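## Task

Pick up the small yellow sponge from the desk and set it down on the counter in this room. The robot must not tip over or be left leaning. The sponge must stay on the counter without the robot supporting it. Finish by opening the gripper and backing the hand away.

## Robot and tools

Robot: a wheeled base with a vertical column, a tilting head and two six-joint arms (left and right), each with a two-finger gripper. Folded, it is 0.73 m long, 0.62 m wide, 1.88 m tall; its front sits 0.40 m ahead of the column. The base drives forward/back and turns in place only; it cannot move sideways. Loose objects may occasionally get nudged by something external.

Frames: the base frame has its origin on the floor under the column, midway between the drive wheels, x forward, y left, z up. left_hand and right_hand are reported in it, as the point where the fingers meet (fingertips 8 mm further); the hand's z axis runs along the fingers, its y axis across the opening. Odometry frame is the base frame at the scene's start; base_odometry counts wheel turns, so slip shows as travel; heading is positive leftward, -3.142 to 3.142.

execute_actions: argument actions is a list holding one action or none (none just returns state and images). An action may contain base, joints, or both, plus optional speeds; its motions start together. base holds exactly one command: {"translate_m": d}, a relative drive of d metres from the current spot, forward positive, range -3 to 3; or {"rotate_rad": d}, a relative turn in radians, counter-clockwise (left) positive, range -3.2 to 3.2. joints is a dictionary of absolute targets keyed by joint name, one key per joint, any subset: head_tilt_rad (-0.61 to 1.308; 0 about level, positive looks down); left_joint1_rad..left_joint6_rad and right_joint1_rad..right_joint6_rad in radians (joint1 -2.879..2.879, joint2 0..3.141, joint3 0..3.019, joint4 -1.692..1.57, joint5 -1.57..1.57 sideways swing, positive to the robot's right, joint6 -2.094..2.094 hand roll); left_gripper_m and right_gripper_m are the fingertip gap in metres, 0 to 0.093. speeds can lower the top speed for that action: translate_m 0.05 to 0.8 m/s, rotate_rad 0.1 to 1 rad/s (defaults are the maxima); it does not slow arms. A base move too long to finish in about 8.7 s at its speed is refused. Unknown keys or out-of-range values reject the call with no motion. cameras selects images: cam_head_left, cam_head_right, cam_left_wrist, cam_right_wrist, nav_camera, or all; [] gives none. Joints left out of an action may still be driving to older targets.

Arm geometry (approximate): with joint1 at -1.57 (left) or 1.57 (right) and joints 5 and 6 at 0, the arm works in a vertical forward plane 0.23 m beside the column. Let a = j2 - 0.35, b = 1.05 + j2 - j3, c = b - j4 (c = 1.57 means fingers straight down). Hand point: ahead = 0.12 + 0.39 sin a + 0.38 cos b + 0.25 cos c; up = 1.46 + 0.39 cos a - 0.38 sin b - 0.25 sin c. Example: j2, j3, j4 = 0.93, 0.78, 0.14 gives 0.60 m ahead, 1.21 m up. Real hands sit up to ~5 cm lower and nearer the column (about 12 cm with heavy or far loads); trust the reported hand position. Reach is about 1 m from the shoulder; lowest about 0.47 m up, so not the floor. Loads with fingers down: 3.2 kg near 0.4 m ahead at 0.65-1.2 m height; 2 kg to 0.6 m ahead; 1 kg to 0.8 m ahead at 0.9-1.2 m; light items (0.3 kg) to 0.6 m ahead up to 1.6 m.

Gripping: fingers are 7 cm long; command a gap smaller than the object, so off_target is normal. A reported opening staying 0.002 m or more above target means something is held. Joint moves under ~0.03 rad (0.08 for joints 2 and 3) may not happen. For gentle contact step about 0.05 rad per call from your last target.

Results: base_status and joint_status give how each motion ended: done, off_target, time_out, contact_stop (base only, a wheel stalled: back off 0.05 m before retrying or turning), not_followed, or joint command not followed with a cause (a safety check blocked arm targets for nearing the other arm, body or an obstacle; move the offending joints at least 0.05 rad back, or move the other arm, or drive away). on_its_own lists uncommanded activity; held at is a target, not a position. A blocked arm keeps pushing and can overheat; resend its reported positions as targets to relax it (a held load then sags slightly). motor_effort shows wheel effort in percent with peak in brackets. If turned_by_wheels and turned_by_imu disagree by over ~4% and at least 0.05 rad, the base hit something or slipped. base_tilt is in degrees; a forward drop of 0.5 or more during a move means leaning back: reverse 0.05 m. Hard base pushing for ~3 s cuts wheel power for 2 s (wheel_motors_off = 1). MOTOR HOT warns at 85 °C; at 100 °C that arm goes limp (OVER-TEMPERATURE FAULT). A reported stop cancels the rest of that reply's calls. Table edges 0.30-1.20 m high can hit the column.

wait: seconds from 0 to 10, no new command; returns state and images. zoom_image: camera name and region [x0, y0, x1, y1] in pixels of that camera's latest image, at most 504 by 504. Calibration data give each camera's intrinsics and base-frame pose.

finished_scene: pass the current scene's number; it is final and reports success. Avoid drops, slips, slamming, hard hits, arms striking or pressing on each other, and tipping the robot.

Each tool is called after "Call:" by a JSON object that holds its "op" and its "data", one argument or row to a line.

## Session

Call:
{"op": "execute_actions", "data": {
  "actions": []
}}

Scene clock: 0.00 s.
Joint torques (N m, as the arm reports them, + toward a larger angle): no reading
base_odometry: x=+0.000 y=+0.000 heading=+0.000 (m, m, rad; odometry frame)
turned_by_wheels: +0.000 (rad since the last result)
turned_by_imu: +0.000 (rad since the last result)
base_tilt: forward=-0.8 right=-0.6 (deg)
base_status: not commanded
joint_positions: head_tilt_rad=+0.865 left_joint1_rad=-1.575 left_joint2_rad=+0.879 left_joint3_rad=+0.404 left_joint4_rad=-0.944 left_joint5_rad=-0.034 left_joint6_rad=-0.041 left_gripper_m=+0.095 right_joint1_rad=+1.543 right_joint2_rad=+0.918 right_joint3_rad=+0.381 right_joint4_rad=-0.973 right_joint5_rad=+0.017 right_joint6_rad=-0.064 right_gripper_m=+0.094
joint_status: not commanded
wheel_motors_off: 0
motor_effort: left_wheel=+4 right_wheel=+5 (%)
left_hand: x=+0.1464 y=+0.2295 z=+1.2526 quat_wxyz=(+0.432, +0.009, -0.901, -0.023) (m; base frame)
right_hand: x=+0.1219 y=-0.2336 z=+1.2625 quat_wxyz=(+0.474, +0.020, -0.880, +0.000) (m; base frame)
pictures: cam_head_left, cam_head_right, cam_left_wrist, cam_right_wrist, nav_camera
camera_calibration (this result's frames):
cam_head_left: T_world_to_cam=[[-0.0776092, -0.996151, 0.0407315, 0.00177425], [-0.800831, 0.0379532, -0.597686, 0.965298], [0.59384, -0.079005, -0.800695, 1.12472], [0, 0, 0, 1]] pos_world=[0.105276, 0.0539895, 1.47743]
cam_head_right: T_world_to_cam=[[-0.0632281, -0.997482, 0.0321319, -0.0882026], [-0.78963, 0.0303117, -0.612834, 0.981669], [0.610316, -0.0641206, -0.789558, 1.10344], [0, 0, 0, 1]] pos_world=[0.0961318, -0.0469833, 1.47566]
cam_left_wrist: T_world_to_cam=[[-0.00523301, -0.998127, -0.0609539, 0.308097], [-0.051677, -0.0606034, 0.996823, -1.22342], [-0.99865, 0.00836631, -0.0512631, 0.331932], [0, 0, 0, 1]] pos_world=[0.269873, 0.2306, 1.25532]
cam_right_wrist: T_world_to_cam=[[0.0269445, -0.999417, -0.0209692, -0.211368], [0.0633445, -0.0192276, 0.997806, -1.26949], [-0.997628, -0.0282137, 0.0627895, 0.158158], [0, 0, 0, 1]] pos_world=[0.243893, -0.231192, 1.25235]
Images, in order (width x height): cam_head_left 504x504, cam_head_right 504x504, cam_left_wrist 504x504, cam_right_wrist 504x504, nav_camera 504x504.

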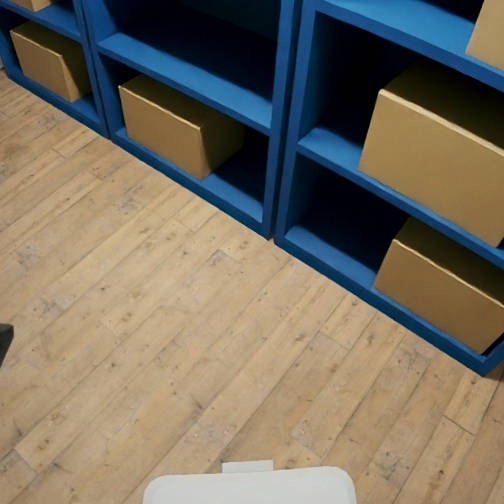

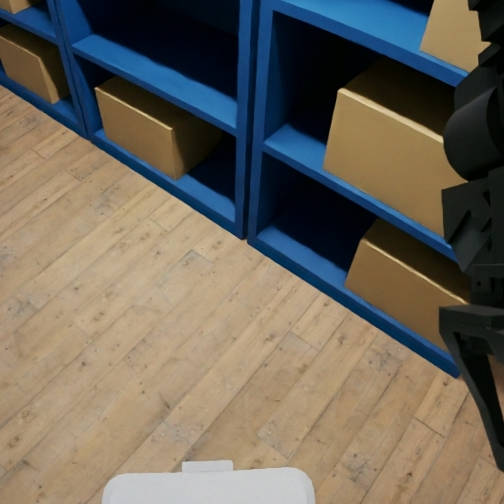

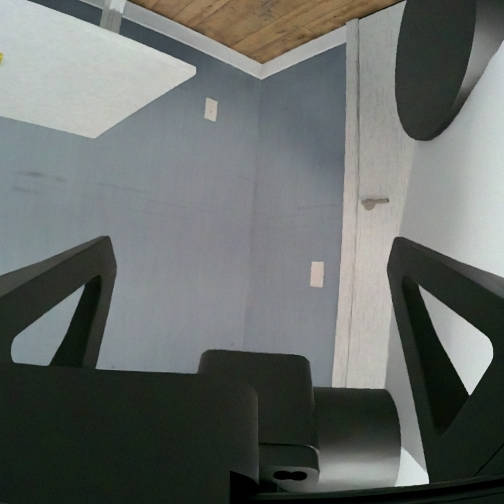

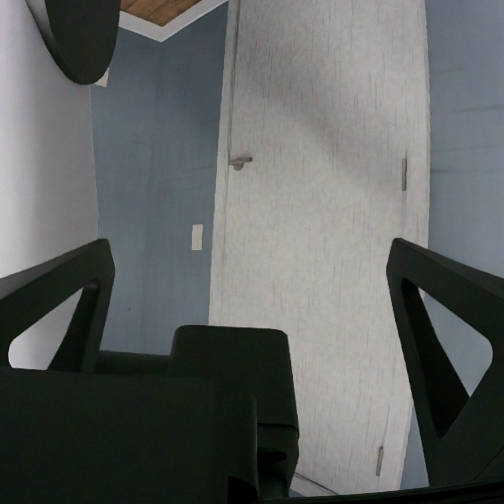

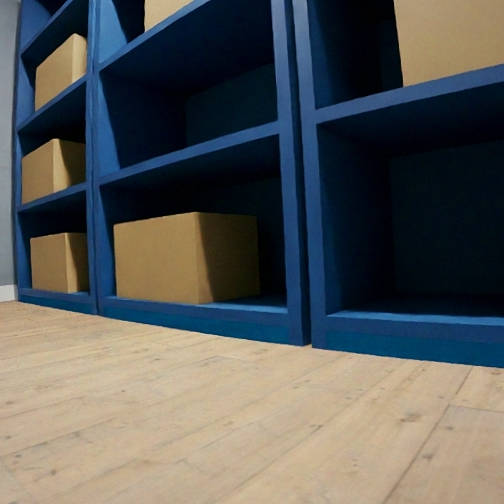

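The gap is on the door side this time.

Call:
{"op": "execute_actions", "data": {
  "actions": [
    {"base":{"rotate_rad":2.45},"joints":{"head_tilt_rad":0.6}}
  ],
  "cameras": ["cam_head_left","nav_camera"]
}}

Scene clock: 4.73 s.
Joint torques (N m, as the arm reports them, + toward a larger angle): left_arm=[-1.18 -7.92 -0.4  -1.58  0.01  0.07] | right_arm=[ 0.31 -6.31 -1.87 -1.3   0.11  0.02]
base_odometry: x=+0.000 y=+0.000 heading=+2.447 (m, m, rad; odometry frame)
turned_by_wheels: +2.447 (rad since the last result)
turned_by_imu: +2.418 (rad since the last result)
base_tilt: forward=-0.8 right=-0.7 (deg)
base_status: done
joint_positions: head_tilt_rad=+0.617 left_joint1_rad=-1.575 left_joint2_rad=+0.879 left_joint3_rad=+0.404 left_joint4_rad=-0.944 left_joint5_rad=-0.034 left_joint6_rad=-0.041 left_gripper_m=+0.095 right_joint1_rad=+1.543 right_joint2_rad=+0.918 right_joint3_rad=+0.381 right_joint4_rad=-0.973 right_joint5_rad=+0.017 right_joint6_rad=-0.064 right_gripper_m=+0.094
joint_status: all done
wheel_motors_off: 0
motor_effort: left_wheel=-10(56) right_wheel=+11(90) (%)
left_hand: x=+0.1464 y=+0.2295 z=+1.2526 quat_wxyz=(+0.432, +0.009, -0.901, -0.023) (m; base frame)
right_hand: x=+0.1219 y=-0.2336 z=+1.2625 quat_wxyz=(+0.474, +0.020, -0.880, +0.000) (m; base frame)
pictures: cam_head_left, nav_camera
camera_calibration (this result's frames):
cam_head_left: T_world_to_cam=[[-0.0852265, -0.996151, 0.0204619, 0.0333703], [-0.629864, 0.0379532, -0.775778, 1.23101], [0.772016, -0.079005, -0.630674, 0.853976], [0, 0, 0, 1]] pos_world=[0.11893, 0.0539895, 1.49289]
Images, in order (width x height): cam_head_left 504x504, nav_camera 504x504.

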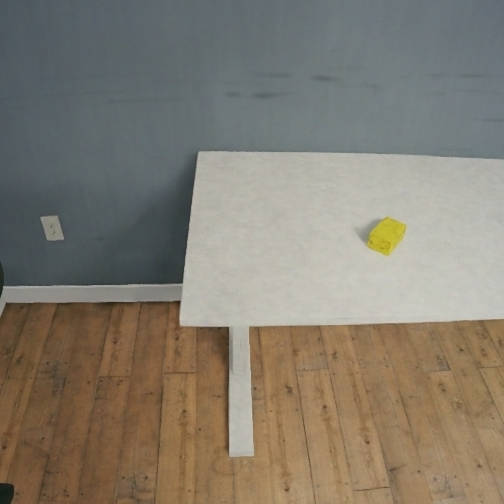

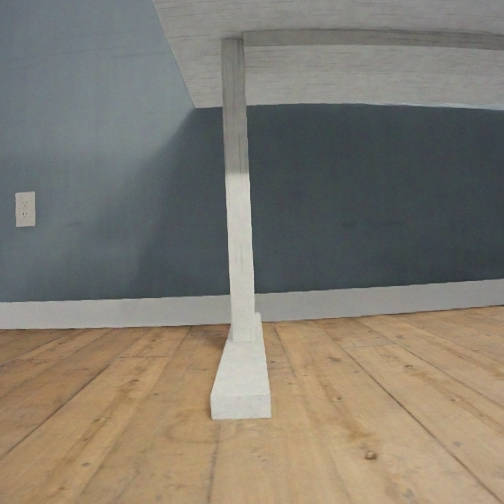

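Call:
{"op": "execute_actions", "data": {
  "actions": [
    {"base":{"rotate_rad":-0.57},"joints":{"left_joint2_rad":1.8,"left_joint3_rad":1.78,"left_joint4_rad":-0.5,"left_joint6_rad":0,"head_tilt_rad":0.9}}
  ],
  "cameras": []
}}

Call:
{"op": "execute_actions", "data": {
  "actions": [
    {"base":{"translate_m":0.43}}
  ],
  "cameras": ["cam_head_left","cam_left_wrist"]
}}

Scene clock: 8.27 s.
Joint torques (N m, as the arm reports them, + toward a larger angle): left_arm=[ -1.47 -22.86   5.76   0.26  -0.03   0.15] | right_arm=[ 0.36 -6.24 -1.78 -1.31  0.11  0.01]
base_odometry: x=+0.000 y=+0.000 heading=+1.882 (m, m, rad; odometry frame)
turned_by_wheels: -0.565 (rad since the last result)
turned_by_imu: -0.562 (rad since the last result)
base_tilt: forward=-0.7 right=-0.6 (deg)
base_status: done
joint_positions: head_tilt_rad=+0.901 left_joint1_rad=-1.575 left_joint2_rad=+1.791 left_joint3_rad=+1.777 left_joint4_rad=-0.508 left_joint5_rad=-0.034 left_joint6_rad=-0.010 left_gripper_m=+0.095 right_joint1_rad=+1.543 right_joint2_rad=+0.918 right_joint3_rad=+0.381 right_joint4_rad=-0.973 right_joint5_rad=+0.017 right_joint6_rad=-0.064 right_gripper_m=+0.094
joint_status: all done
wheel_motors_off: 0
motor_effort: left_wheel=+7(33) right_wheel=-4(39) (%)
left_hand: x=+0.6918 y=+0.2270 z=+0.9250 quat_wxyz=(+0.000, +0.004, -1.000, -0.015) (m; base frame)
right_hand: x=+0.1219 y=-0.2336 z=+1.2625 quat_wxyz=(+0.474, +0.020, -0.880, +0.000) (m; base frame)
pictures: none
No camera images: the call's "cameras" was empty. Leave "cameras" out to get every camera's image.

Scene clock: 10.67 s.
Joint torques (N m, as the arm reports them, + toward a larger angle): left_arm=[ -1.16 -22.62   5.8    0.11  -0.02   0.15] | right_arm=[ 0.35 -6.38 -1.92 -1.31  0.11  0.02]
base_odometry: x=-0.132 y=+0.409 heading=+1.883 (m, m, rad; odometry frame)
turned_by_wheels: +0.002 (rad since the last result)
turned_by_imu: +0.001 (rad since the last result)
base_tilt: forward=-0.7 right=-0.6 (deg)
base_status: done
joint_positions: head_tilt_rad=+0.902 left_joint1_rad=-1.575 left_joint2_rad=+1.792 left_joint3_rad=+1.776 left_joint4_rad=-0.508 left_joint5_rad=-0.034 left_joint6_rad=-0.010 left_gripper_m=+0.095 right_joint1_rad=+1.543 right_joint2_rad=+0.918 right_joint3_rad=+0.383 right_joint4_rad=-0.973 right_joint5_rad=+0.017 right_joint6_rad=-0.064 right_gripper_m=+0.094
joint_status: not commanded
wheel_motors_off: 0
motor_effort: left_wheel=+2(100) right_wheel=-2(82) (%)
left_hand: x=+0.6910 y=+0.2270 z=+0.9244 quat_wxyz=(+0.000, +0.004, -1.000, -0.015) (m; base frame)
right_hand: x=+0.1227 y=-0.2336 z=+1.2621 quat_wxyz=(+0.473, +0.020, -0.881, +0.000) (m; base frame)
pictures: cam_head_left, cam_left_wrist
camera_calibration (this result's frames):
cam_head_left: T_world_to_cam=[[-0.0760722, -0.996151, 0.0435347, -0.00261948], [-0.822095, 0.0379532, -0.568084, 0.920773], [0.564245, -0.079005, -0.821818, 1.15873], [0, 0, 0, 1]] pos_world=[0.102958, 0.0539895, 1.47545]
cam_left_wrist: T_world_to_cam=[[0.0159239, -0.99911, -0.0390633, 0.253814], [-0.810141, -0.03579, 0.585141, 0.0307035], [-0.586018, 0.0223291, -0.80999, 1.27212], [0, 0, 0, 1]] pos_world=[0.766319, 0.226282, 1.02236]
Images, in order (width x height): cam_head_left 504x504, cam_left_wrist 504x504.

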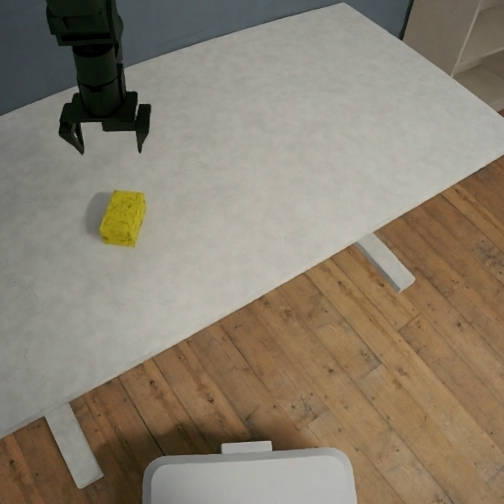

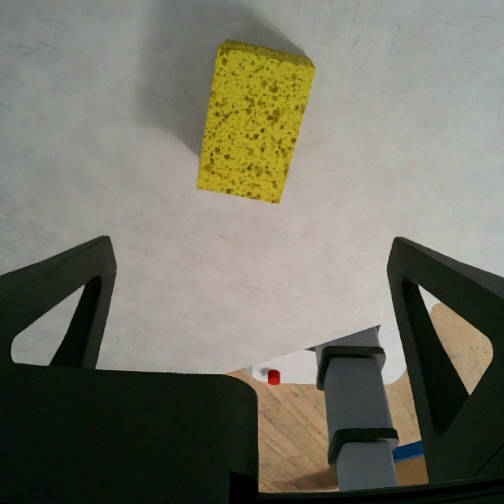

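Call:
{"op": "execute_actions", "data": {
  "actions": [
    {"joints":{"left_joint2_rad":2.08,"left_joint3_rad":2.09,"left_joint4_rad":-0.53,"left_joint6_rad":0.16}}
  ],
  "cameras": ["cam_left_wrist"]
}}

Call:
{"op": "execute_actions", "data": {
  "actions": [
    {"joints":{"left_joint2_rad":2.22,"left_joint3_rad":2.25,"left_joint4_rad":-0.55}}
  ],
  "cameras": ["cam_head_left","cam_left_wrist"]
}}

Scene clock: 12.97 s.
Joint torques (N m, as the arm reports them, + toward a larger angle): left_arm=[ -1.38 -24.01   7.65  -0.53   0.01   0.17] | right_arm=[ 0.34 -6.19 -1.9  -1.32  0.11  0.01]
base_odometry: x=-0.132 y=+0.409 heading=+1.883 (m, m, rad; odometry frame)
turned_by_wheels: +0.000 (rad since the last result)
turned_by_imu: -0.001 (rad since the last result)
base_tilt: forward=-0.8 right=-0.7 (deg)
base_status: not commanded
joint_positions: head_tilt_rad=+0.902 left_joint1_rad=-1.575 left_joint2_rad=+2.092 left_joint3_rad=+2.062 left_joint4_rad=-0.520 left_joint5_rad=-0.034 left_joint6_rad=+0.147 left_gripper_m=+0.095 right_joint1_rad=+1.543 right_joint2_rad=+0.918 right_joint3_rad=+0.383 right_joint4_rad=-0.973 right_joint5_rad=+0.017 right_joint6_rad=-0.064 right_gripper_m=+0.094
joint_status: all done
wheel_motors_off: 0
motor_effort: left_wheel=+2(3) right_wheel=-2(3) (%)
left_hand: x=+0.6775 y=+0.2266 z=+0.8072 quat_wxyz=(+0.014, -0.075, -0.997, -0.014) (m; base frame)
right_hand: x=+0.1227 y=-0.2336 z=+1.2621 quat_wxyz=(+0.473, +0.020, -0.881, +0.000) (m; base frame)
pictures: cam_left_wrist
camera_calibration (this result's frames):
cam_left_wrist: T_world_to_cam=[[-0.141779, -0.989273, -0.0351756, 0.350498], [-0.788102, 0.0913031, 0.608735, 0.0256043], [-0.598994, 0.114028, -0.792593, 1.14323], [0, 0, 0, 1]] pos_world=[0.754657, 0.214041, 0.902856]
Images, in order (width x height): cam_left_wrist 504x504.

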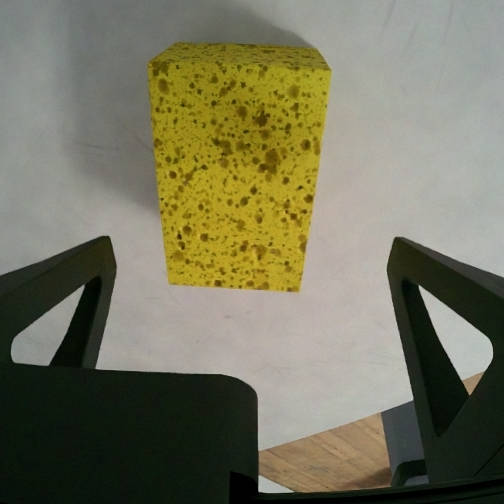

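Scene clock: 13.90 s.
Joint torques (N m, as the arm reports them, + toward a larger angle): left_arm=[ -1.33 -22.99   7.52  -0.5   -0.02   0.19] | right_arm=[ 0.36 -6.02 -1.96 -1.28  0.11  0.02]
base_odometry: x=-0.132 y=+0.409 heading=+1.883 (m, m, rad; odometry frame)
turned_by_wheels: +0.000 (rad since the last result)
turned_by_imu: +0.000 (rad since the last result)
base_tilt: forward=-0.8 right=-0.7 (deg)
base_status: not commanded
joint_positions: head_tilt_rad=+0.902 left_joint1_rad=-1.575 left_joint2_rad=+2.219 left_joint3_rad=+2.228 left_joint4_rad=-0.539 left_joint5_rad=-0.034 left_joint6_rad=+0.147 left_gripper_m=+0.095 right_joint1_rad=+1.543 right_joint2_rad=+0.918 right_joint3_rad=+0.383 right_joint4_rad=-0.973 right_joint5_rad=+0.017 right_joint6_rad=-0.064 right_gripper_m=+0.094
joint_status: all done
wheel_motors_off: 0
motor_effort: left_wheel=+2(3) right_wheel=-2(2) (%)
left_hand: x=+0.6838 y=+0.2264 z=+0.7671 quat_wxyz=(+0.004, -0.075, -0.997, -0.015) (m; base frame)
right_hand: x=+0.1227 y=-0.2336 z=+1.2621 quat_wxyz=(+0.473, +0.020, -0.881, +0.000) (m; base frame)
pictures: cam_head_left, cam_left_wrist
camera_calibration (this result's frames):
cam_head_left: T_world_to_cam=[[-0.0760722, -0.996151, 0.0435347, -0.00261946], [-0.822095, 0.0379532, -0.568084, 0.920773], [0.564246, -0.079005, -0.821818, 1.15873], [0, 0, 0, 1]] pos_world=[0.102958, 0.0539895, 1.47545]
cam_left_wrist: T_world_to_cam=[[-0.140977, -0.989286, -0.037936, 0.351385], [-0.800029, 0.0912686, 0.592979, 0.0752503], [-0.583163, 0.113947, -0.804324, 1.11344], [0, 0, 0, 1]] pos_world=[0.759055, 0.21388, 0.864271]
Images, in order (width x height): cam_head_left 504x504, cam_left_wrist 504x504.

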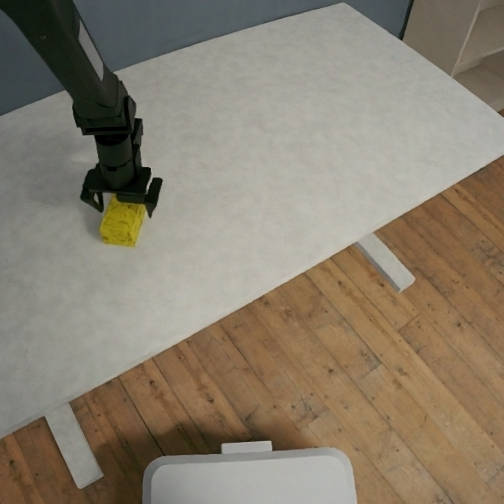

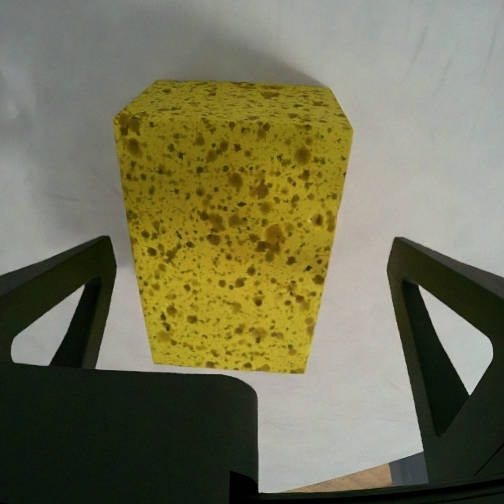

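Call:
{"op": "execute_actions", "data": {
  "actions": [
    {"joints":{"left_joint2_rad":2.28,"left_joint3_rad":2.3}}
  ],
  "cameras": []
}}

Call:
{"op": "execute_actions", "data": {
  "actions": [
    {"joints":{"left_gripper_m":0.03}}
  ],
  "cameras": []
}}

Call:
{"op": "execute_actions", "data": {
  "actions": [
    {"base":{"translate_m":-0.43},"joints":{"left_joint2_rad":0.6,"left_joint3_rad":0.5,"left_joint4_rad":-0.4}}
  ],
  "cameras": []
}}

Call:
{"op": "execute_actions", "data": {
  "actions": [
    {"base":{"rotate_rad":-2.62},"joints":{"head_tilt_rad":0.7}}
  ],
  "cameras": ["cam_head_left","nav_camera"]
}}

Scene clock: 15.97 s.
Joint torques (N m, as the arm reports them, + toward a larger angle): left_arm=[ -1.53 -22.29   7.48  -0.51  -0.01   0.19] | right_arm=[ 0.36 -6.17 -1.93 -1.3   0.11  0.02]
base_odometry: x=-0.132 y=+0.409 heading=+1.883 (m, m, rad; odometry frame)
turned_by_wheels: +0.000 (rad since the last result)
turned_by_imu: -0.001 (rad since the last result)
base_tilt: forward=-0.8 right=-0.6 (deg)
base_status: not commanded
joint_positions: head_tilt_rad=+0.902 left_joint1_rad=-1.575 left_joint2_rad=+2.270 left_joint3_rad=+2.279 left_joint4_rad=-0.539 left_joint5_rad=-0.034 left_joint6_rad=+0.147 left_gripper_m=+0.095 right_joint1_rad=+1.543 right_joint2_rad=+0.918 right_joint3_rad=+0.383 right_joint4_rad=-0.973 right_joint5_rad=+0.017 right_joint6_rad=-0.064 right_gripper_m=+0.094
joint_status: all done
wheel_motors_off: 0
motor_effort: left_wheel=+2(3) right_wheel=-3(3) (%)
left_hand: x=+0.6770 y=+0.2263 z=+0.7482 quat_wxyz=(+0.004, -0.075, -0.997, -0.015) (m; base frame)
right_hand: x=+0.1227 y=-0.2336 z=+1.2621 quat_wxyz=(+0.473, +0.020, -0.881, +0.000) (m; base frame)
pictures: none
No camera images: the call's "cameras" was empty. Leave "cameras" out to get every camera's image.

Scene clock: 16.60 s.
Joint torques (N m, as the arm reports them, + toward a larger angle): left_arm=[ -1.65 -21.88   7.4   -0.52  -0.01   0.17] | right_arm=[ 0.39 -6.18 -1.9  -1.31  0.11  0.02]
base_odometry: x=-0.132 y=+0.409 heading=+1.883 (m, m, rad; odometry frame)
turned_by_wheels: +0.000 (rad since the last result)
turned_by_imu: +0.000 (rad since the last result)
base_tilt: forward=-0.7 right=-0.6 (deg)
base_status: not commanded
joint_positions: head_tilt_rad=+0.902 left_joint1_rad=-1.575 left_joint2_rad=+2.270 left_joint3_rad=+2.279 left_joint4_rad=-0.539 left_joint5_rad=-0.034 left_joint6_rad=+0.147 left_gripper_m=+0.059 right_joint1_rad=+1.543 right_joint2_rad=+0.918 right_joint3_rad=+0.383 right_joint4_rad=-0.973 right_joint5_rad=+0.017 right_joint6_rad=-0.064 right_gripper_m=+0.094
joint_status: left_gripper_m off_target (ended at +0.059, target +0.030)
wheel_motors_off: 0
motor_effort: left_wheel=+2(3) right_wheel=-3(3) (%)
left_hand: x=+0.6770 y=+0.2263 z=+0.7482 quat_wxyz=(+0.004, -0.075, -0.997, -0.015) (m; base frame)
right_hand: x=+0.1227 y=-0.2336 z=+1.2621 quat_wxyz=(+0.473, +0.020, -0.881, +0.000) (m; base frame)
pictures: none
No camera images: the call's "cameras" was empty. Leave "cameras" out to get every camera's image.

Scene clock: 19.03 s.
Joint torques (N m, as the arm reports them, + toward a larger angle): left_arm=[-1.25 -9.2   5.62  0.04 -0.02  0.18] | right_arm=[ 0.38 -6.08 -1.51 -1.28  0.11  0.01]
base_odometry: x=+0.000 y=+0.000 heading=+1.887 (m, m, rad; odometry frame)
turned_by_wheels: +0.004 (rad since the last result)
turned_by_imu: +0.003 (rad since the last result)
base_tilt: forward=-0.8 right=-0.6 (deg)
base_status: done
joint_positions: head_tilt_rad=+0.902 left_joint1_rad=-1.575 left_joint2_rad=+0.599 left_joint3_rad=+0.488 left_joint4_rad=-0.404 left_joint5_rad=-0.034 left_joint6_rad=+0.147 left_gripper_m=+0.059 right_joint1_rad=+1.543 right_joint2_rad=+0.918 right_joint3_rad=+0.380 right_joint4_rad=-0.973 right_joint5_rad=+0.017 right_joint6_rad=-0.064 right_gripper_m=+0.094
joint_status: all done
wheel_motors_off: 0
motor_effort: left_wheel=+3(79) right_wheel=-2(51) (%)
left_hand: x=+0.3756 y=+0.2289 z=+1.2332 quat_wxyz=(-0.003, -0.074, -0.997, -0.016) (m; base frame)
right_hand: x=+0.1212 y=-0.2336 z=+1.2628 quat_wxyz=(+0.474, +0.020, -0.880, +0.000) (m; base frame)
pictures: none
No camera images: the call's "cameras" was empty. Leave "cameras" out to get every camera's image.

Scene clock: 23.43 s.
Joint torques (N m, as the arm reports them, + toward a larger angle): left_arm=[-1.32 -9.1   5.65  0.07  0.01  0.17] | right_arm=[ 0.34 -6.2  -1.62 -1.32  0.11  0.01]
base_odometry: x=+0.000 y=+0.000 heading=-0.730 (m, m, rad; odometry frame)
turned_by_wheels: -2.617 (rad since the last result)
turned_by_imu: -2.588 (rad since the last result)
base_tilt: forward=-0.7 right=-0.6 (deg)
base_status: done
joint_positions: head_tilt_rad=+0.717 left_joint1_rad=-1.575 left_joint2_rad=+0.599 left_joint3_rad=+0.488 left_joint4_rad=-0.404 left_joint5_rad=-0.034 left_joint6_rad=+0.147 left_gripper_m=+0.059 right_joint1_rad=+1.543 right_joint2_rad=+0.918 right_joint3_rad=+0.380 right_joint4_rad=-0.973 right_joint5_rad=+0.017 right_joint6_rad=-0.064 right_gripper_m=+0.094
joint_status: all done
wheel_motors_off: 0
motor_effort: left_wheel=+12(92) right_wheel=-11(78) (%)
left_hand: x=+0.3756 y=+0.2289 z=+1.2332 quat_wxyz=(-0.003, -0.074, -0.997, -0.016) (m; base frame)
right_hand: x=+0.1212 y=-0.2336 z=+1.2628 quat_wxyz=(+0.474, +0.020, -0.880, +0.000) (m; base frame)
pictures: cam_head_left, nav_camera
camera_calibration (this result's frames):
cam_head_left: T_world_to_cam=[[-0.0827809, -0.996151, 0.0288023, 0.0204039], [-0.703601, 0.0379532, -0.709581, 1.13275], [0.705757, -0.079005, -0.704035, 0.970265], [0, 0, 0, 1]] pos_world=[0.113925, 0.0539895, 1.48629]
Images, in order (width x height): cam_head_left 504x504, nav_camera 504x504.

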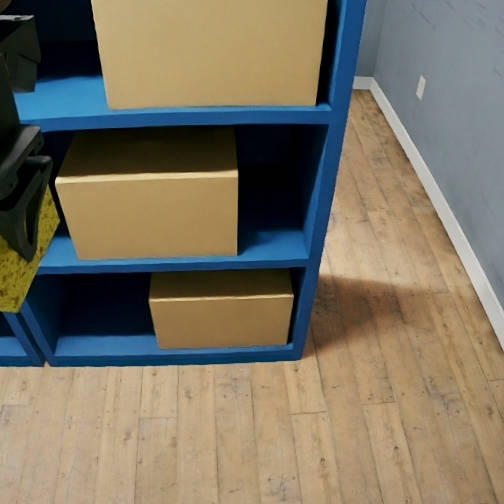

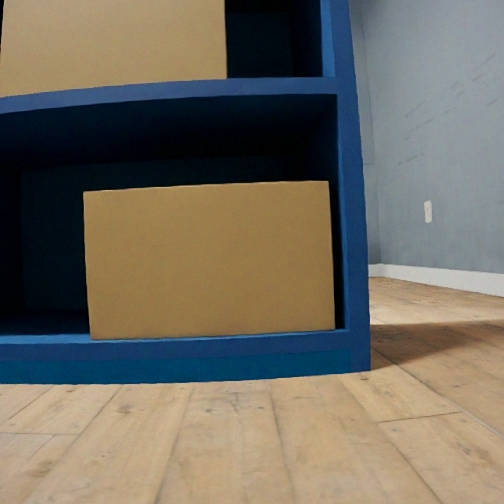

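Call:
{"op": "execute_actions", "data": {
  "actions": [
    {"base":{"rotate_rad":-1.21}}
  ],
  "cameras": []
}}

Call:
{"op": "execute_actions", "data": {
  "actions": [
    {"base":{"translate_m":0.55}}
  ],
  "cameras": []
}}

Call:
{"op": "execute_actions", "data": {
  "actions": [
    {"base":{"rotate_rad":0.91}}
  ],
  "cameras": []
}}

Call:
{"op": "execute_actions", "data": {
  "actions": [
    {"base":{"translate_m":0.45}}
  ],
  "cameras": []
}}

Call:
{"op": "execute_actions", "data": {
  "actions": [
    {"base":{"rotate_rad":0.32},"joints":{"head_tilt_rad":0.9}}
  ],
  "cameras": ["cam_head_left","cam_head_right","nav_camera"]
}}

Scene clock: 28.17 s.
Joint torques (N m, as the arm reports them, + toward a larger angle): left_arm=[-1.01 -9.38  5.7   0.06  0.    0.16] | right_arm=[ 0.33 -6.22 -1.66 -1.3   0.11  0.02]
base_odometry: x=+0.000 y=+0.000 heading=-1.937 (m, m, rad; odometry frame)
turned_by_wheels: -1.208 (rad since the last result)
turned_by_imu: -1.197 (rad since the last result)
base_tilt: forward=-0.8 right=-0.6 (deg)
base_status: done
joint_positions: head_tilt_rad=+0.717 left_joint1_rad=-1.575 left_joint2_rad=+0.599 left_joint3_rad=+0.488 left_joint4_rad=-0.404 left_joint5_rad=-0.034 left_joint6_rad=+0.147 left_gripper_m=+0.059 right_joint1_rad=+1.543 right_joint2_rad=+0.918 right_joint3_rad=+0.380 right_joint4_rad=-0.973 right_joint5_rad=+0.017 right_joint6_rad=-0.064 right_gripper_m=+0.094
joint_status: not commanded
wheel_motors_off: 0
motor_effort: left_wheel=+12(34) right_wheel=-12(34) (%)
left_hand: x=+0.3756 y=+0.2289 z=+1.2332 quat_wxyz=(-0.003, -0.074, -0.997, -0.016) (m; base frame)
right_hand: x=+0.1212 y=-0.2336 z=+1.2628 quat_wxyz=(+0.474, +0.020, -0.880, +0.000) (m; base frame)
pictures: none
No camera images: the call's "cameras" was empty. Leave "cameras" out to get every camera's image.

Scene clock: 30.73 s.
Joint torques (N m, as the arm reports them, + toward a larger angle): left_arm=[-1.37 -9.16  5.47  0.09  0.    0.18] | right_arm=[ 0.41 -6.42 -1.96 -1.37  0.11  0.02]
base_odometry: x=-0.197 y=-0.513 heading=-1.938 (m, m, rad; odometry frame)
turned_by_wheels: +0.000 (rad since the last result)
turned_by_imu: -0.001 (rad since the last result)
base_tilt: forward=-0.7 right=-0.7 (deg)
base_status: done
joint_positions: head_tilt_rad=+0.716 left_joint1_rad=-1.575 left_joint2_rad=+0.600 left_joint3_rad=+0.492 left_joint4_rad=-0.404 left_joint5_rad=-0.034 left_joint6_rad=+0.147 left_gripper_m=+0.059 right_joint1_rad=+1.543 right_joint2_rad=+0.918 right_joint3_rad=+0.383 right_joint4_rad=-0.973 right_joint5_rad=+0.017 right_joint6_rad=-0.064 right_gripper_m=+0.094
joint_status: not commanded
wheel_motors_off: 0
motor_effort: left_wheel=+0(86) right_wheel=+1(89) (%)
left_hand: x=+0.3773 y=+0.2289 z=+1.2334 quat_wxyz=(-0.004, -0.074, -0.997, -0.016) (m; base frame)
right_hand: x=+0.1228 y=-0.2336 z=+1.2621 quat_wxyz=(+0.473, +0.020, -0.881, +0.000) (m; base frame)
pictures: none
No camera images: the call's "cameras" was empty. Leave "cameras" out to get every camera's image.

Scene clock: 33.37 s.
Joint torques (N m, as the arm reports them, + toward a larger angle): left_arm=[-1.3  -9.29  5.39  0.08  0.    0.18] | right_arm=[ 0.33 -6.18 -1.94 -1.32  0.11  0.02]
base_odometry: x=-0.197 y=-0.513 heading=-1.030 (m, m, rad; odometry frame)
turned_by_wheels: +0.908 (rad since the last result)
turned_by_imu: +0.895 (rad since the last result)
base_tilt: forward=-0.8 right=-0.6 (deg)
base_status: done
joint_positions: head_tilt_rad=+0.716 left_joint1_rad=-1.575 left_joint2_rad=+0.600 left_joint3_rad=+0.492 left_joint4_rad=-0.404 left_joint5_rad=-0.034 left_joint6_rad=+0.147 left_gripper_m=+0.059 right_joint1_rad=+1.543 right_joint2_rad=+0.918 right_joint3_rad=+0.383 right_joint4_rad=-0.973 right_joint5_rad=+0.017 right_joint6_rad=-0.064 right_gripper_m=+0.094
joint_status: not commanded
wheel_motors_off: 0
motor_effort: left_wheel=-11(90) right_wheel=+12(60) (%)
left_hand: x=+0.3773 y=+0.2289 z=+1.2334 quat_wxyz=(-0.004, -0.074, -0.997, -0.016) (m; base frame)
right_hand: x=+0.1228 y=-0.2336 z=+1.2621 quat_wxyz=(+0.473, +0.020, -0.881, +0.000) (m; base frame)
pictures: none
No camera images: the call's "cameras" was empty. Leave "cameras" out to get every camera's image.

Scene clock: 35.83 s.
Joint torques (N m, as the arm reports them, + toward a larger angle): left_arm=[-1.23 -9.29  5.2   0.12  0.01  0.18] | right_arm=[ 0.36 -6.48 -2.03 -1.34  0.11  0.01]
base_odometry: x=+0.035 y=-0.899 heading=-1.030 (m, m, rad; odometry frame)
turned_by_wheels: +0.000 (rad since the last result)
turned_by_imu: +0.000 (rad since the last result)
base_tilt: forward=-0.7 right=-0.6 (deg)
base_status: done
joint_positions: head_tilt_rad=+0.715 left_joint1_rad=-1.575 left_joint2_rad=+0.601 left_joint3_rad=+0.495 left_joint4_rad=-0.404 left_joint5_rad=-0.034 left_joint6_rad=+0.147 left_gripper_m=+0.059 right_joint1_rad=+1.543 right_joint2_rad=+0.918 right_joint3_rad=+0.383 right_joint4_rad=-0.973 right_joint5_rad=+0.017 right_joint6_rad=-0.064 right_gripper_m=+0.094
joint_status: not commanded
wheel_motors_off: 0
motor_effort: left_wheel=-1(89) right_wheel=+0(85) (%)
left_hand: x=+0.3794 y=+0.2289 z=+1.2338 quat_wxyz=(-0.006, -0.074, -0.997, -0.016) (m; base frame)
right_hand: x=+0.1227 y=-0.2336 z=+1.2621 quat_wxyz=(+0.473, +0.020, -0.881, +0.000) (m; base frame)
pictures: none
No camera images: the call's "cameras" was empty. Leave "cameras" out to get every camera's image.

Scene clock: 37.87 s.
Joint torques (N m, as the arm reports them, + toward a larger angle): left_arm=[-1.39 -9.11  5.18  0.12 -0.01  0.18] | right_arm=[ 0.32 -6.2  -1.93 -1.32  0.12  0.02]
base_odometry: x=+0.035 y=-0.899 heading=-0.713 (m, m, rad; odometry frame)
turned_by_wheels: +0.317 (rad since the last result)
turned_by_imu: +0.308 (rad since the last result)
base_tilt: forward=-0.7 right=-0.6 (deg)
base_status: done
joint_positions: head_tilt_rad=+0.901 left_joint1_rad=-1.575 left_joint2_rad=+0.601 left_joint3_rad=+0.495 left_joint4_rad=-0.404 left_joint5_rad=-0.034 left_joint6_rad=+0.147 left_gripper_m=+0.059 right_joint1_rad=+1.543 right_joint2_rad=+0.918 right_joint3_rad=+0.383 right_joint4_rad=-0.973 right_joint5_rad=+0.017 right_joint6_rad=-0.064 right_gripper_m=+0.094
joint_status: all done
wheel_motors_off: 0
motor_effort: left_wheel=-6(90) right_wheel=+6(74) (%)
left_hand: x=+0.3794 y=+0.2289 z=+1.2338 quat_wxyz=(-0.006, -0.075, -0.997, -0.016) (m; base frame)
right_hand: x=+0.1227 y=-0.2336 z=+1.2621 quat_wxyz=(+0.473, +0.020, -0.881, +0.000) (m; base frame)
pictures: cam_head_left, cam_head_right, nav_camera
camera_calibration (this result's frames):
cam_head_left: T_world_to_cam=[[-0.0761106, -0.996151, 0.0434675, -0.00251398], [-0.821593, 0.0379532, -0.56881, 0.921867], [0.564972, -0.079005, -0.821319, 1.15792], [0, 0, 0, 1]] pos_world=[0.103015, 0.0539895, 1.4755]
cam_head_right: T_world_to_cam=[[-0.0620447, -0.997482, 0.0343615, -0.0916953], [-0.810938, 0.0303117, -0.584347, 0.938864], [0.581834, -0.0641206, -0.810776, 1.13754], [0, 0, 0, 1]] pos_world=[0.0938132, -0.0469833, 1.47406]
Images, in order (width x height): cam_head_left 504x504, cam_head_right 504x504, nav_camera 504x504.

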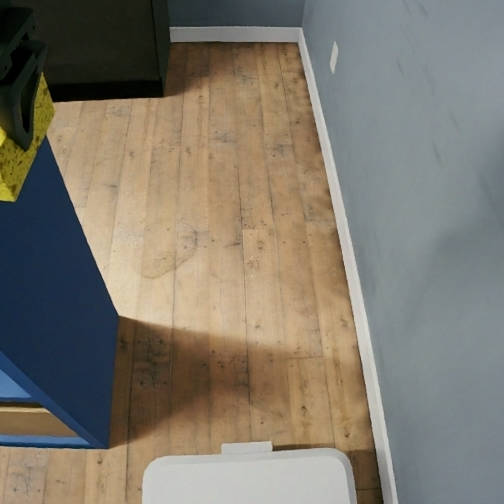

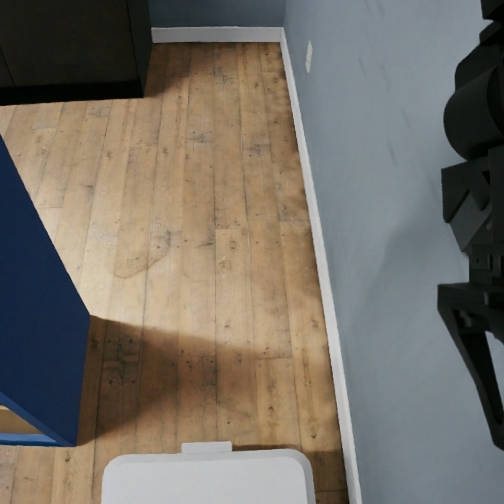

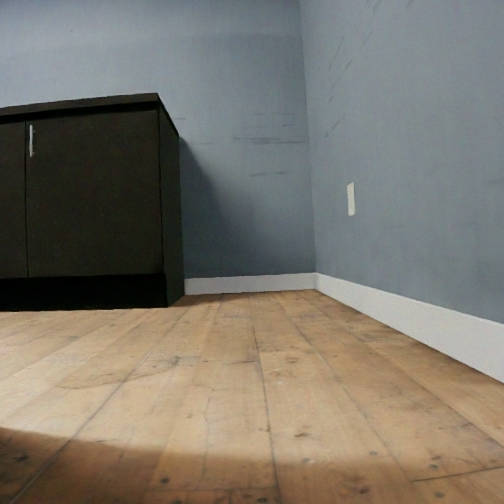

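Call:
{"op": "execute_actions", "data": {
  "actions": [
    {"base":{"rotate_rad":0.06},"joints":{"head_tilt_rad":0.7}}
  ],
  "cameras": []
}}

Call:
{"op": "execute_actions", "data": {
  "actions": [
    {"base":{"translate_m":1.25},"speeds":{"translate_m":0.5}}
  ],
  "cameras": ["cam_head_left","nav_camera"]
}}

Call:
{"op": "execute_actions", "data": {
  "actions": [
    {"base":{"rotate_rad":0.3},"speeds":{"rotate_rad":0.5}}
  ],
  "cameras": ["cam_head_left","nav_camera"]
}}

Scene clock: 40.70 s.
Joint torques (N m, as the arm reports them, + toward a larger angle): left_arm=[-1.52 -9.36  5.11  0.15  0.    0.18] | right_arm=[ 0.39 -6.27 -1.94 -1.29  0.11  0.02]
base_odometry: x=+0.036 y=-0.900 heading=-0.656 (m, m, rad; odometry frame)
turned_by_wheels: +0.057 (rad since the last result)
turned_by_imu: +0.055 (rad since the last result)
base_tilt: forward=-0.8 right=-0.6 (deg)
base_status: done
joint_positions: head_tilt_rad=+0.717 left_joint1_rad=-1.575 left_joint2_rad=+0.601 left_joint3_rad=+0.495 left_joint4_rad=-0.404 left_joint5_rad=-0.034 left_joint6_rad=+0.147 left_gripper_m=+0.059 right_joint1_rad=+1.543 right_joint2_rad=+0.918 right_joint3_rad=+0.383 right_joint4_rad=-0.973 right_joint5_rad=+0.017 right_joint6_rad=-0.064 right_gripper_m=+0.094
joint_status: all done
wheel_motors_off: 0
motor_effort: left_wheel=-8(57) right_wheel=+10(27) (%)
left_hand: x=+0.3794 y=+0.2289 z=+1.2338 quat_wxyz=(-0.006, -0.075, -0.997, -0.016) (m; base frame)
right_hand: x=+0.1227 y=-0.2336 z=+1.2621 quat_wxyz=(+0.473, +0.020, -0.881, +0.000) (m; base frame)
pictures: none
No camera images: the call's "cameras" was empty. Leave "cameras" out to get every camera's image.

Scene clock: 44.77 s.
Joint torques (N m, as the arm reports them, + toward a larger angle): left_arm=[-1.17 -9.29  5.08  0.13 -0.01  0.2 ] | right_arm=[ 0.33 -6.21 -1.69 -1.3   0.12  0.01]
base_odometry: x=+1.026 y=-1.662 heading=-0.654 (m, m, rad; odometry frame)
turned_by_wheels: +0.002 (rad since the last result)
turned_by_imu: +0.001 (rad since the last result)
base_tilt: forward=-0.7 right=-0.6 (deg)
base_status: done
joint_positions: head_tilt_rad=+0.716 left_joint1_rad=-1.575 left_joint2_rad=+0.600 left_joint3_rad=+0.495 left_joint4_rad=-0.404 left_joint5_rad=-0.034 left_joint6_rad=+0.147 left_gripper_m=+0.059 right_joint1_rad=+1.543 right_joint2_rad=+0.918 right_joint3_rad=+0.381 right_joint4_rad=-0.973 right_joint5_rad=+0.017 right_joint6_rad=-0.064 right_gripper_m=+0.094
joint_status: not commanded
wheel_motors_off: 0
motor_effort: left_wheel=+2(88) right_wheel=-3(78) (%)
left_hand: x=+0.3790 y=+0.2289 z=+1.2337 quat_wxyz=(-0.006, -0.075, -0.997, -0.016) (m; base frame)
right_hand: x=+0.1221 y=-0.2336 z=+1.2625 quat_wxyz=(+0.473, +0.020, -0.881, +0.000) (m; base frame)
pictures: cam_head_left, nav_camera
camera_calibration (this result's frames):
cam_head_left: T_world_to_cam=[[-0.0828019, -0.996151, 0.0287417, 0.0204983], [-0.703082, 0.0379532, -0.710096, 1.13352], [0.706272, -0.079005, -0.703518, 0.969443], [0, 0, 0, 1]] pos_world=[0.113964, 0.0539895, 1.48634]
Images, in order (width x height): cam_head_left 504x504, nav_camera 504x504.

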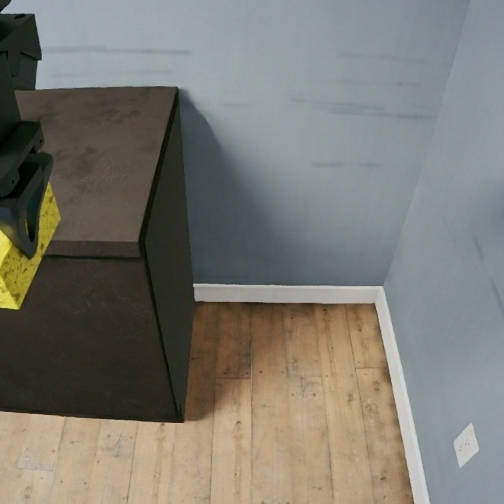

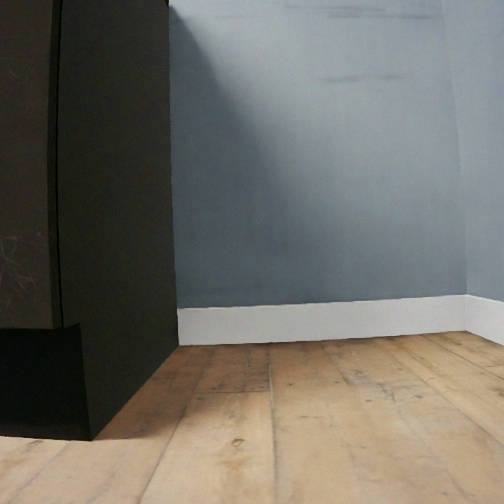

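Scene clock: 46.63 s.
Joint torques (N m, as the arm reports them, + toward a larger angle): left_arm=[-1.34 -9.28  5.21  0.17 -0.02  0.17] | right_arm=[ 0.33 -6.26 -1.81 -1.31  0.11  0.02]
base_odometry: x=+1.027 y=-1.662 heading=-0.357 (m, m, rad; odometry frame)
turned_by_wheels: +0.297 (rad since the last result)
turned_by_imu: +0.289 (rad since the last result)
base_tilt: forward=-0.8 right=-0.6 (deg)
base_status: done
joint_positions: head_tilt_rad=+0.716 left_joint1_rad=-1.575 left_joint2_rad=+0.600 left_joint3_rad=+0.495 left_joint4_rad=-0.404 left_joint5_rad=-0.034 left_joint6_rad=+0.147 left_gripper_m=+0.059 right_joint1_rad=+1.543 right_joint2_rad=+0.918 right_joint3_rad=+0.381 right_joint4_rad=-0.973 right_joint5_rad=+0.017 right_joint6_rad=-0.064 right_gripper_m=+0.094
joint_status: not commanded
wheel_motors_off: 0
motor_effort: left_wheel=-5(89) right_wheel=+5(79) (%)
left_hand: x=+0.3790 y=+0.2289 z=+1.2337 quat_wxyz=(-0.006, -0.075, -0.997, -0.016) (m; base frame)
right_hand: x=+0.1221 y=-0.2336 z=+1.2625 quat_wxyz=(+0.473, +0.020, -0.881, +0.000) (m; base frame)
pictures: cam_head_left, nav_camera
camera_calibration (this result's frames):
cam_head_left: T_world_to_cam=[[-0.0828019, -0.996151, 0.0287417, 0.0204982], [-0.703082, 0.0379532, -0.710096, 1.13352], [0.706272, -0.079005, -0.703518, 0.969443], [0, 0, 0, 1]] pos_world=[0.113964, 0.0539895, 1.48634]
Images, in order (width x height): cam_head_left 504x504, nav_camera 504x504.

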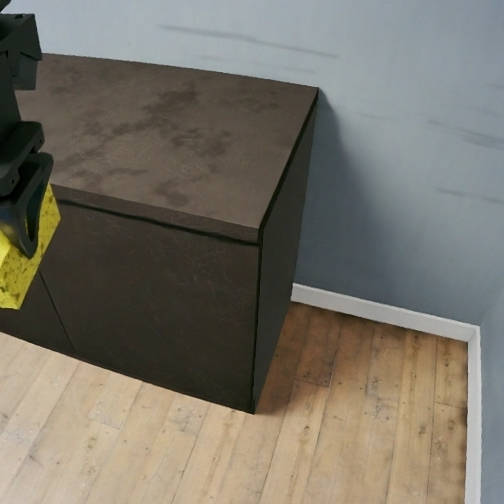

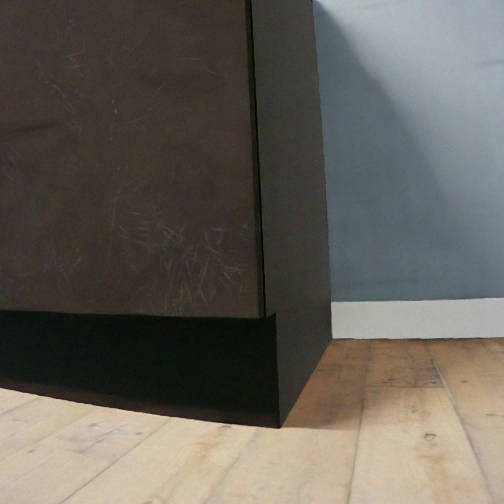

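Call:
{"op": "execute_actions", "data": {
  "actions": [
    {"base":{"translate_m":0.26},"joints":{"left_joint2_rad":1.6,"left_joint3_rad":1.85,"left_joint4_rad":-0.75,"head_tilt_rad":0.8}}
  ],
  "cameras": []
}}

Call:
{"op": "execute_actions", "data": {
  "actions": [
    {"joints":{"left_joint2_rad":1.74,"left_joint3_rad":1.93,"left_joint4_rad":-0.71}}
  ],
  "cameras": []
}}

Call:
{"op": "execute_actions", "data": {
  "actions": [
    {"joints":{"left_joint2_rad":1.8,"left_joint3_rad":1.96,"left_joint4_rad":-0.68}}
  ],
  "cameras": []
}}

Call:
{"op": "execute_actions", "data": {
  "actions": [
    {"joints":{"left_joint2_rad":1.86,"left_joint3_rad":2.0}}
  ],
  "cameras": ["cam_head_left"]
}}

Scene clock: 50.00 s.
Joint torques (N m, as the arm reports them, + toward a larger angle): left_arm=[ -1.64 -24.86   8.64  -0.4    0.     0.18] | right_arm=[ 0.36 -6.02 -1.91 -1.31  0.11  0.01]
base_odometry: x=+1.271 y=-1.753 heading=-0.355 (m, m, rad; odometry frame)
turned_by_wheels: +0.002 (rad since the last result)
turned_by_imu: +0.001 (rad since the last result)
base_tilt: forward=-0.7 right=-0.7 (deg)
base_status: done
joint_positions: head_tilt_rad=+0.802 left_joint1_rad=-1.575 left_joint2_rad=+1.597 left_joint3_rad=+1.836 left_joint4_rad=-0.741 left_joint5_rad=-0.034 left_joint6_rad=+0.147 left_gripper_m=+0.059 right_joint1_rad=+1.543 right_joint2_rad=+0.918 right_joint3_rad=+0.383 right_joint4_rad=-0.973 right_joint5_rad=+0.017 right_joint6_rad=-0.064 right_gripper_m=+0.094
joint_status: all done
wheel_motors_off: 0
motor_effort: left_wheel=+2(91) right_wheel=-2(75) (%)
left_hand: x=+0.7580 y=+0.2274 z=+1.0551 quat_wxyz=(-0.009, -0.074, -0.997, -0.016) (m; base frame)
right_hand: x=+0.1231 y=-0.2336 z=+1.2621 quat_wxyz=(+0.473, +0.020, -0.881, +0.000) (m; base frame)
pictures: none
No camera images: the call's "cameras" was empty. Leave "cameras" out to get every camera's image.

Scene clock: 51.03 s.
Joint torques (N m, as the arm reports them, + toward a larger angle): left_arm=[ -1.45 -25.79   8.     0.14   0.     0.18] | right_arm=[ 0.33 -6.14 -1.98 -1.29  0.11  0.02]
base_odometry: x=+1.271 y=-1.753 heading=-0.355 (m, m, rad; odometry frame)
turned_by_wheels: +0.000 (rad since the last result)
turned_by_imu: +0.000 (rad since the last result)
base_tilt: forward=-0.7 right=-0.6 (deg)
base_status: not commanded
joint_positions: head_tilt_rad=+0.802 left_joint1_rad=-1.575 left_joint2_rad=+1.755 left_joint3_rad=+1.916 left_joint4_rad=-0.718 left_joint5_rad=-0.034 left_joint6_rad=+0.147 left_gripper_m=+0.059 right_joint1_rad=+1.543 right_joint2_rad=+0.918 right_joint3_rad=+0.383 right_joint4_rad=-0.973 right_joint5_rad=+0.017 right_joint6_rad=-0.064 right_gripper_m=+0.094
joint_status: all done
wheel_motors_off: 0
motor_effort: left_wheel=+3(3) right_wheel=-3(3) (%)
left_hand: x=+0.7367 y=+0.2271 z=+0.9767 quat_wxyz=(+0.018, -0.075, -0.997, -0.014) (m; base frame)
right_hand: x=+0.1231 y=-0.2336 z=+1.2621 quat_wxyz=(+0.473, +0.020, -0.881, +0.000) (m; base frame)
pictures: none
No camera images: the call's "cameras" was empty. Leave "cameras" out to get every camera's image.

Scene clock: 51.83 s.
Joint torques (N m, as the arm reports them, + toward a larger angle): left_arm=[ -1.55 -24.14   9.06   0.27  -0.01   0.18] | right_arm=[ 0.4  -6.13 -1.97 -1.31  0.11  0.02]
base_odometry: x=+1.271 y=-1.753 heading=-0.355 (m, m, rad; odometry frame)
turned_by_wheels: +0.000 (rad since the last result)
turned_by_imu: +0.000 (rad since the last result)
base_tilt: forward=-0.7 right=-0.6 (deg)
base_status: not commanded
joint_positions: head_tilt_rad=+0.802 left_joint1_rad=-1.575 left_joint2_rad=+1.790 left_joint3_rad=+1.931 left_joint4_rad=-0.693 left_joint5_rad=-0.034 left_joint6_rad=+0.147 left_gripper_m=+0.059 right_joint1_rad=+1.543 right_joint2_rad=+0.918 right_joint3_rad=+0.383 right_joint4_rad=-0.973 right_joint5_rad=+0.017 right_joint6_rad=-0.064 right_gripper_m=+0.094
joint_status: all done
wheel_motors_off: 0
motor_effort: left_wheel=+3(3) right_wheel=-3(3) (%)
left_hand: x=+0.7342 y=+0.2270 z=+0.9587 quat_wxyz=(+0.015, -0.075, -0.997, -0.014) (m; base frame)
right_hand: x=+0.1231 y=-0.2336 z=+1.2621 quat_wxyz=(+0.473, +0.020, -0.881, +0.000) (m; base frame)
pictures: none
No camera images: the call's "cameras" was empty. Leave "cameras" out to get every camera's image.

Scene clock: 52.50 s.
Joint torques (N m, as the arm reports them, + toward a larger angle): left_arm=[ -1.45 -22.83   8.52   0.22  -0.01   0.17] | right_arm=[ 0.3  -6.19 -2.01 -1.23  0.12  0.02]
base_odometry: x=+1.271 y=-1.753 heading=-0.355 (m, m, rad; odometry frame)
turned_by_wheels: +0.000 (rad since the last result)
turned_by_imu: +0.000 (rad since the last result)
base_tilt: forward=-0.7 right=-0.7 (deg)
base_status: not commanded
joint_positions: head_tilt_rad=+0.802 left_joint1_rad=-1.575 left_joint2_rad=+1.839 left_joint3_rad=+1.977 left_joint4_rad=-0.691 left_joint5_rad=-0.034 left_joint6_rad=+0.147 left_gripper_m=+0.059 right_joint1_rad=+1.543 right_joint2_rad=+0.918 right_joint3_rad=+0.383 right_joint4_rad=-0.973 right_joint5_rad=+0.017 right_joint6_rad=-0.064 right_gripper_m=+0.094
joint_status: all done
wheel_motors_off: 0
motor_effort: left_wheel=+3(3) right_wheel=-3(3) (%)
left_hand: x=+0.7349 y=+0.2270 z=+0.9389 quat_wxyz=(+0.016, -0.075, -0.997, -0.014) (m; base frame)
right_hand: x=+0.1231 y=-0.2336 z=+1.2621 quat_wxyz=(+0.473, +0.020, -0.881, +0.000) (m; base frame)
pictures: cam_head_left
camera_calibration (this result's frames):
cam_head_left: T_world_to_cam=[[-0.0800127, -0.996151, 0.0357801, 0.00951964], [-0.761739, 0.0379532, -0.646772, 1.03893], [0.642925, -0.079005, -0.761844, 1.06243], [0, 0, 0, 1]] pos_world=[0.109095, 0.0539895, 1.48102]
Images, in order (width x height): cam_head_left 504x504.

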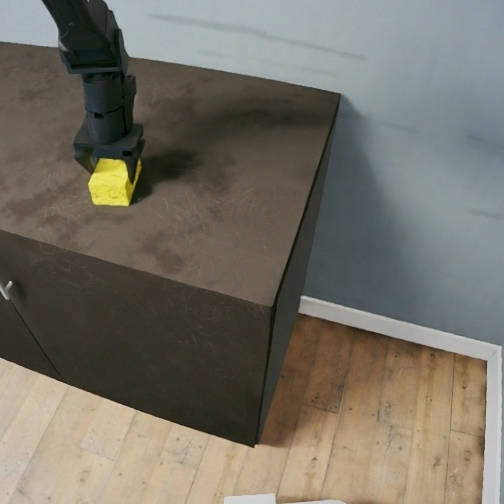

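Call:
{"op": "execute_actions", "data": {
  "actions": [
    {"joints":{"left_gripper_m":0.093}}
  ],
  "cameras": []
}}

Call:
{"op": "execute_actions", "data": {
  "actions": [
    {"joints":{"left_joint2_rad":1.4,"left_joint3_rad":1.6}}
  ],
  "cameras": []
}}

Call:
{"op": "execute_actions", "data": {
  "actions": [
    {"base":{"translate_m":-0.2},"joints":{"left_joint2_rad":0.6,"left_joint3_rad":0.6}}
  ],
  "cameras": ["cam_head_left"]
}}

Call:
{"op": "finished_scene", "data": {
  "scene": 2
}}

Scene clock: 54.37 s.
Joint torques (N m, as the arm reports them, + toward a larger angle): left_arm=[ -1.47 -23.19   8.51   0.26  -0.02   0.18] | right_arm=[ 0.34 -6.11 -1.89 -1.31  0.11  0.01]
base_odometry: x=+1.271 y=-1.753 heading=-0.355 (m, m, rad; odometry frame)
turned_by_wheels: +0.000 (rad since the last result)
turned_by_imu: -0.001 (rad since the last result)
base_tilt: forward=-0.7 right=-0.6 (deg)
base_status: not commanded
joint_positions: head_tilt_rad=+0.802 left_joint1_rad=-1.575 left_joint2_rad=+1.842 left_joint3_rad=+1.977 left_joint4_rad=-0.691 left_joint5_rad=-0.034 left_joint6_rad=+0.147 left_gripper_m=+0.093 right_joint1_rad=+1.543 right_joint2_rad=+0.918 right_joint3_rad=+0.383 right_joint4_rad=-0.973 right_joint5_rad=+0.017 right_joint6_rad=-0.064 right_gripper_m=+0.094
joint_status: all done
wheel_motors_off: 0
motor_effort: left_wheel=+3(3) right_wheel=-3(3) (%)
left_hand: x=+0.7337 y=+0.2270 z=+0.9375 quat_wxyz=(+0.017, -0.075, -0.997, -0.014) (m; base frame)
right_hand: x=+0.1231 y=-0.2336 z=+1.2621 quat_wxyz=(+0.473, +0.020, -0.881, +0.000) (m; base frame)
pictures: none
No camera images: the call's "cameras" was empty. Leave "cameras" out to get every camera's image.

Scene clock: 55.90 s.
Joint torques (N m, as the arm reports them, + toward a larger angle): left_arm=[ -1.41 -22.98   7.3    0.37  -0.02   0.18] | right_arm=[ 0.3  -6.15 -1.93 -1.29  0.12  0.02]
base_odometry: x=+1.271 y=-1.753 heading=-0.355 (m, m, rad; odometry frame)
turned_by_wheels: +0.000 (rad since the last result)
turned_by_imu: -0.001 (rad since the last result)
base_tilt: forward=-0.8 right=-0.6 (deg)
base_status: not commanded
joint_positions: head_tilt_rad=+0.802 left_joint1_rad=-1.575 left_joint2_rad=+1.395 left_joint3_rad=+1.600 left_joint4_rad=-0.691 left_joint5_rad=-0.034 left_joint6_rad=+0.147 left_gripper_m=+0.093 right_joint1_rad=+1.543 right_joint2_rad=+0.918 right_joint3_rad=+0.383 right_joint4_rad=-0.973 right_joint5_rad=+0.017 right_joint6_rad=-0.064 right_gripper_m=+0.094
joint_status: all done
wheel_motors_off: 0
motor_effort: left_wheel=+3(3) right_wheel=-3(3) (%)
left_hand: x=+0.7209 y=+0.2277 z=+1.1173 quat_wxyz=(-0.018, -0.074, -0.997, -0.017) (m; base frame)
right_hand: x=+0.1231 y=-0.2336 z=+1.2621 quat_wxyz=(+0.473, +0.020, -0.881, +0.000) (m; base frame)
pictures: none
No camera images: the call's "cameras" was empty. Leave "cameras" out to get every camera's image.

Scene clock: 57.67 s.
Joint torques (N m, as the arm reports them, + toward a larger angle): left_arm=[ -1.28 -10.03   6.7   -0.11  -0.01   0.18] | right_arm=[ 0.31 -5.97 -1.58 -1.37  0.11  0.02]
base_odometry: x=+1.084 y=-1.683 heading=-0.357 (m, m, rad; odometry frame)
turned_by_wheels: -0.002 (rad since the last result)
turned_by_imu: -0.003 (rad since the last result)
base_tilt: forward=-0.8 right=-0.6 (deg)
base_status: done
joint_positions: head_tilt_rad=+0.803 left_joint1_rad=-1.575 left_joint2_rad=+0.601 left_joint3_rad=+0.582 left_joint4_rad=-0.689 left_joint5_rad=-0.034 left_joint6_rad=+0.147 left_gripper_m=+0.093 right_joint1_rad=+1.543 right_joint2_rad=+0.917 right_joint3_rad=+0.379 right_joint4_rad=-0.973 right_joint5_rad=+0.017 right_joint6_rad=-0.064 right_gripper_m=+0.094
joint_status: all done
wheel_motors_off: 0
motor_effort: left_wheel=-2(81) right_wheel=+0(86) (%)
left_hand: x=+0.3608 y=+0.2290 z=+1.2527 quat_wxyz=(+0.093, -0.076, -0.993, -0.008) (m; base frame)
right_hand: x=+0.1210 y=-0.2335 z=+1.2629 quat_wxyz=(+0.474, +0.020, -0.880, +0.000) (m; base frame)
pictures: cam_head_left
camera_calibration (this result's frames):
cam_head_left: T_world_to_cam=[[-0.0799956, -0.996151, 0.0358184, 0.00945987], [-0.762048, 0.0379532, -0.646408, 1.03839], [0.642561, -0.079005, -0.762151, 1.06292], [0, 0, 0, 1]] pos_world=[0.109067, 0.0539895, 1.48099]
Images, in order (width x height): cam_head_left 504x504.

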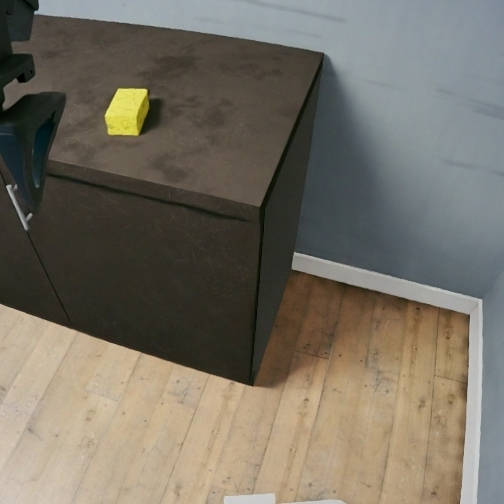

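The scene is finished: the task was done.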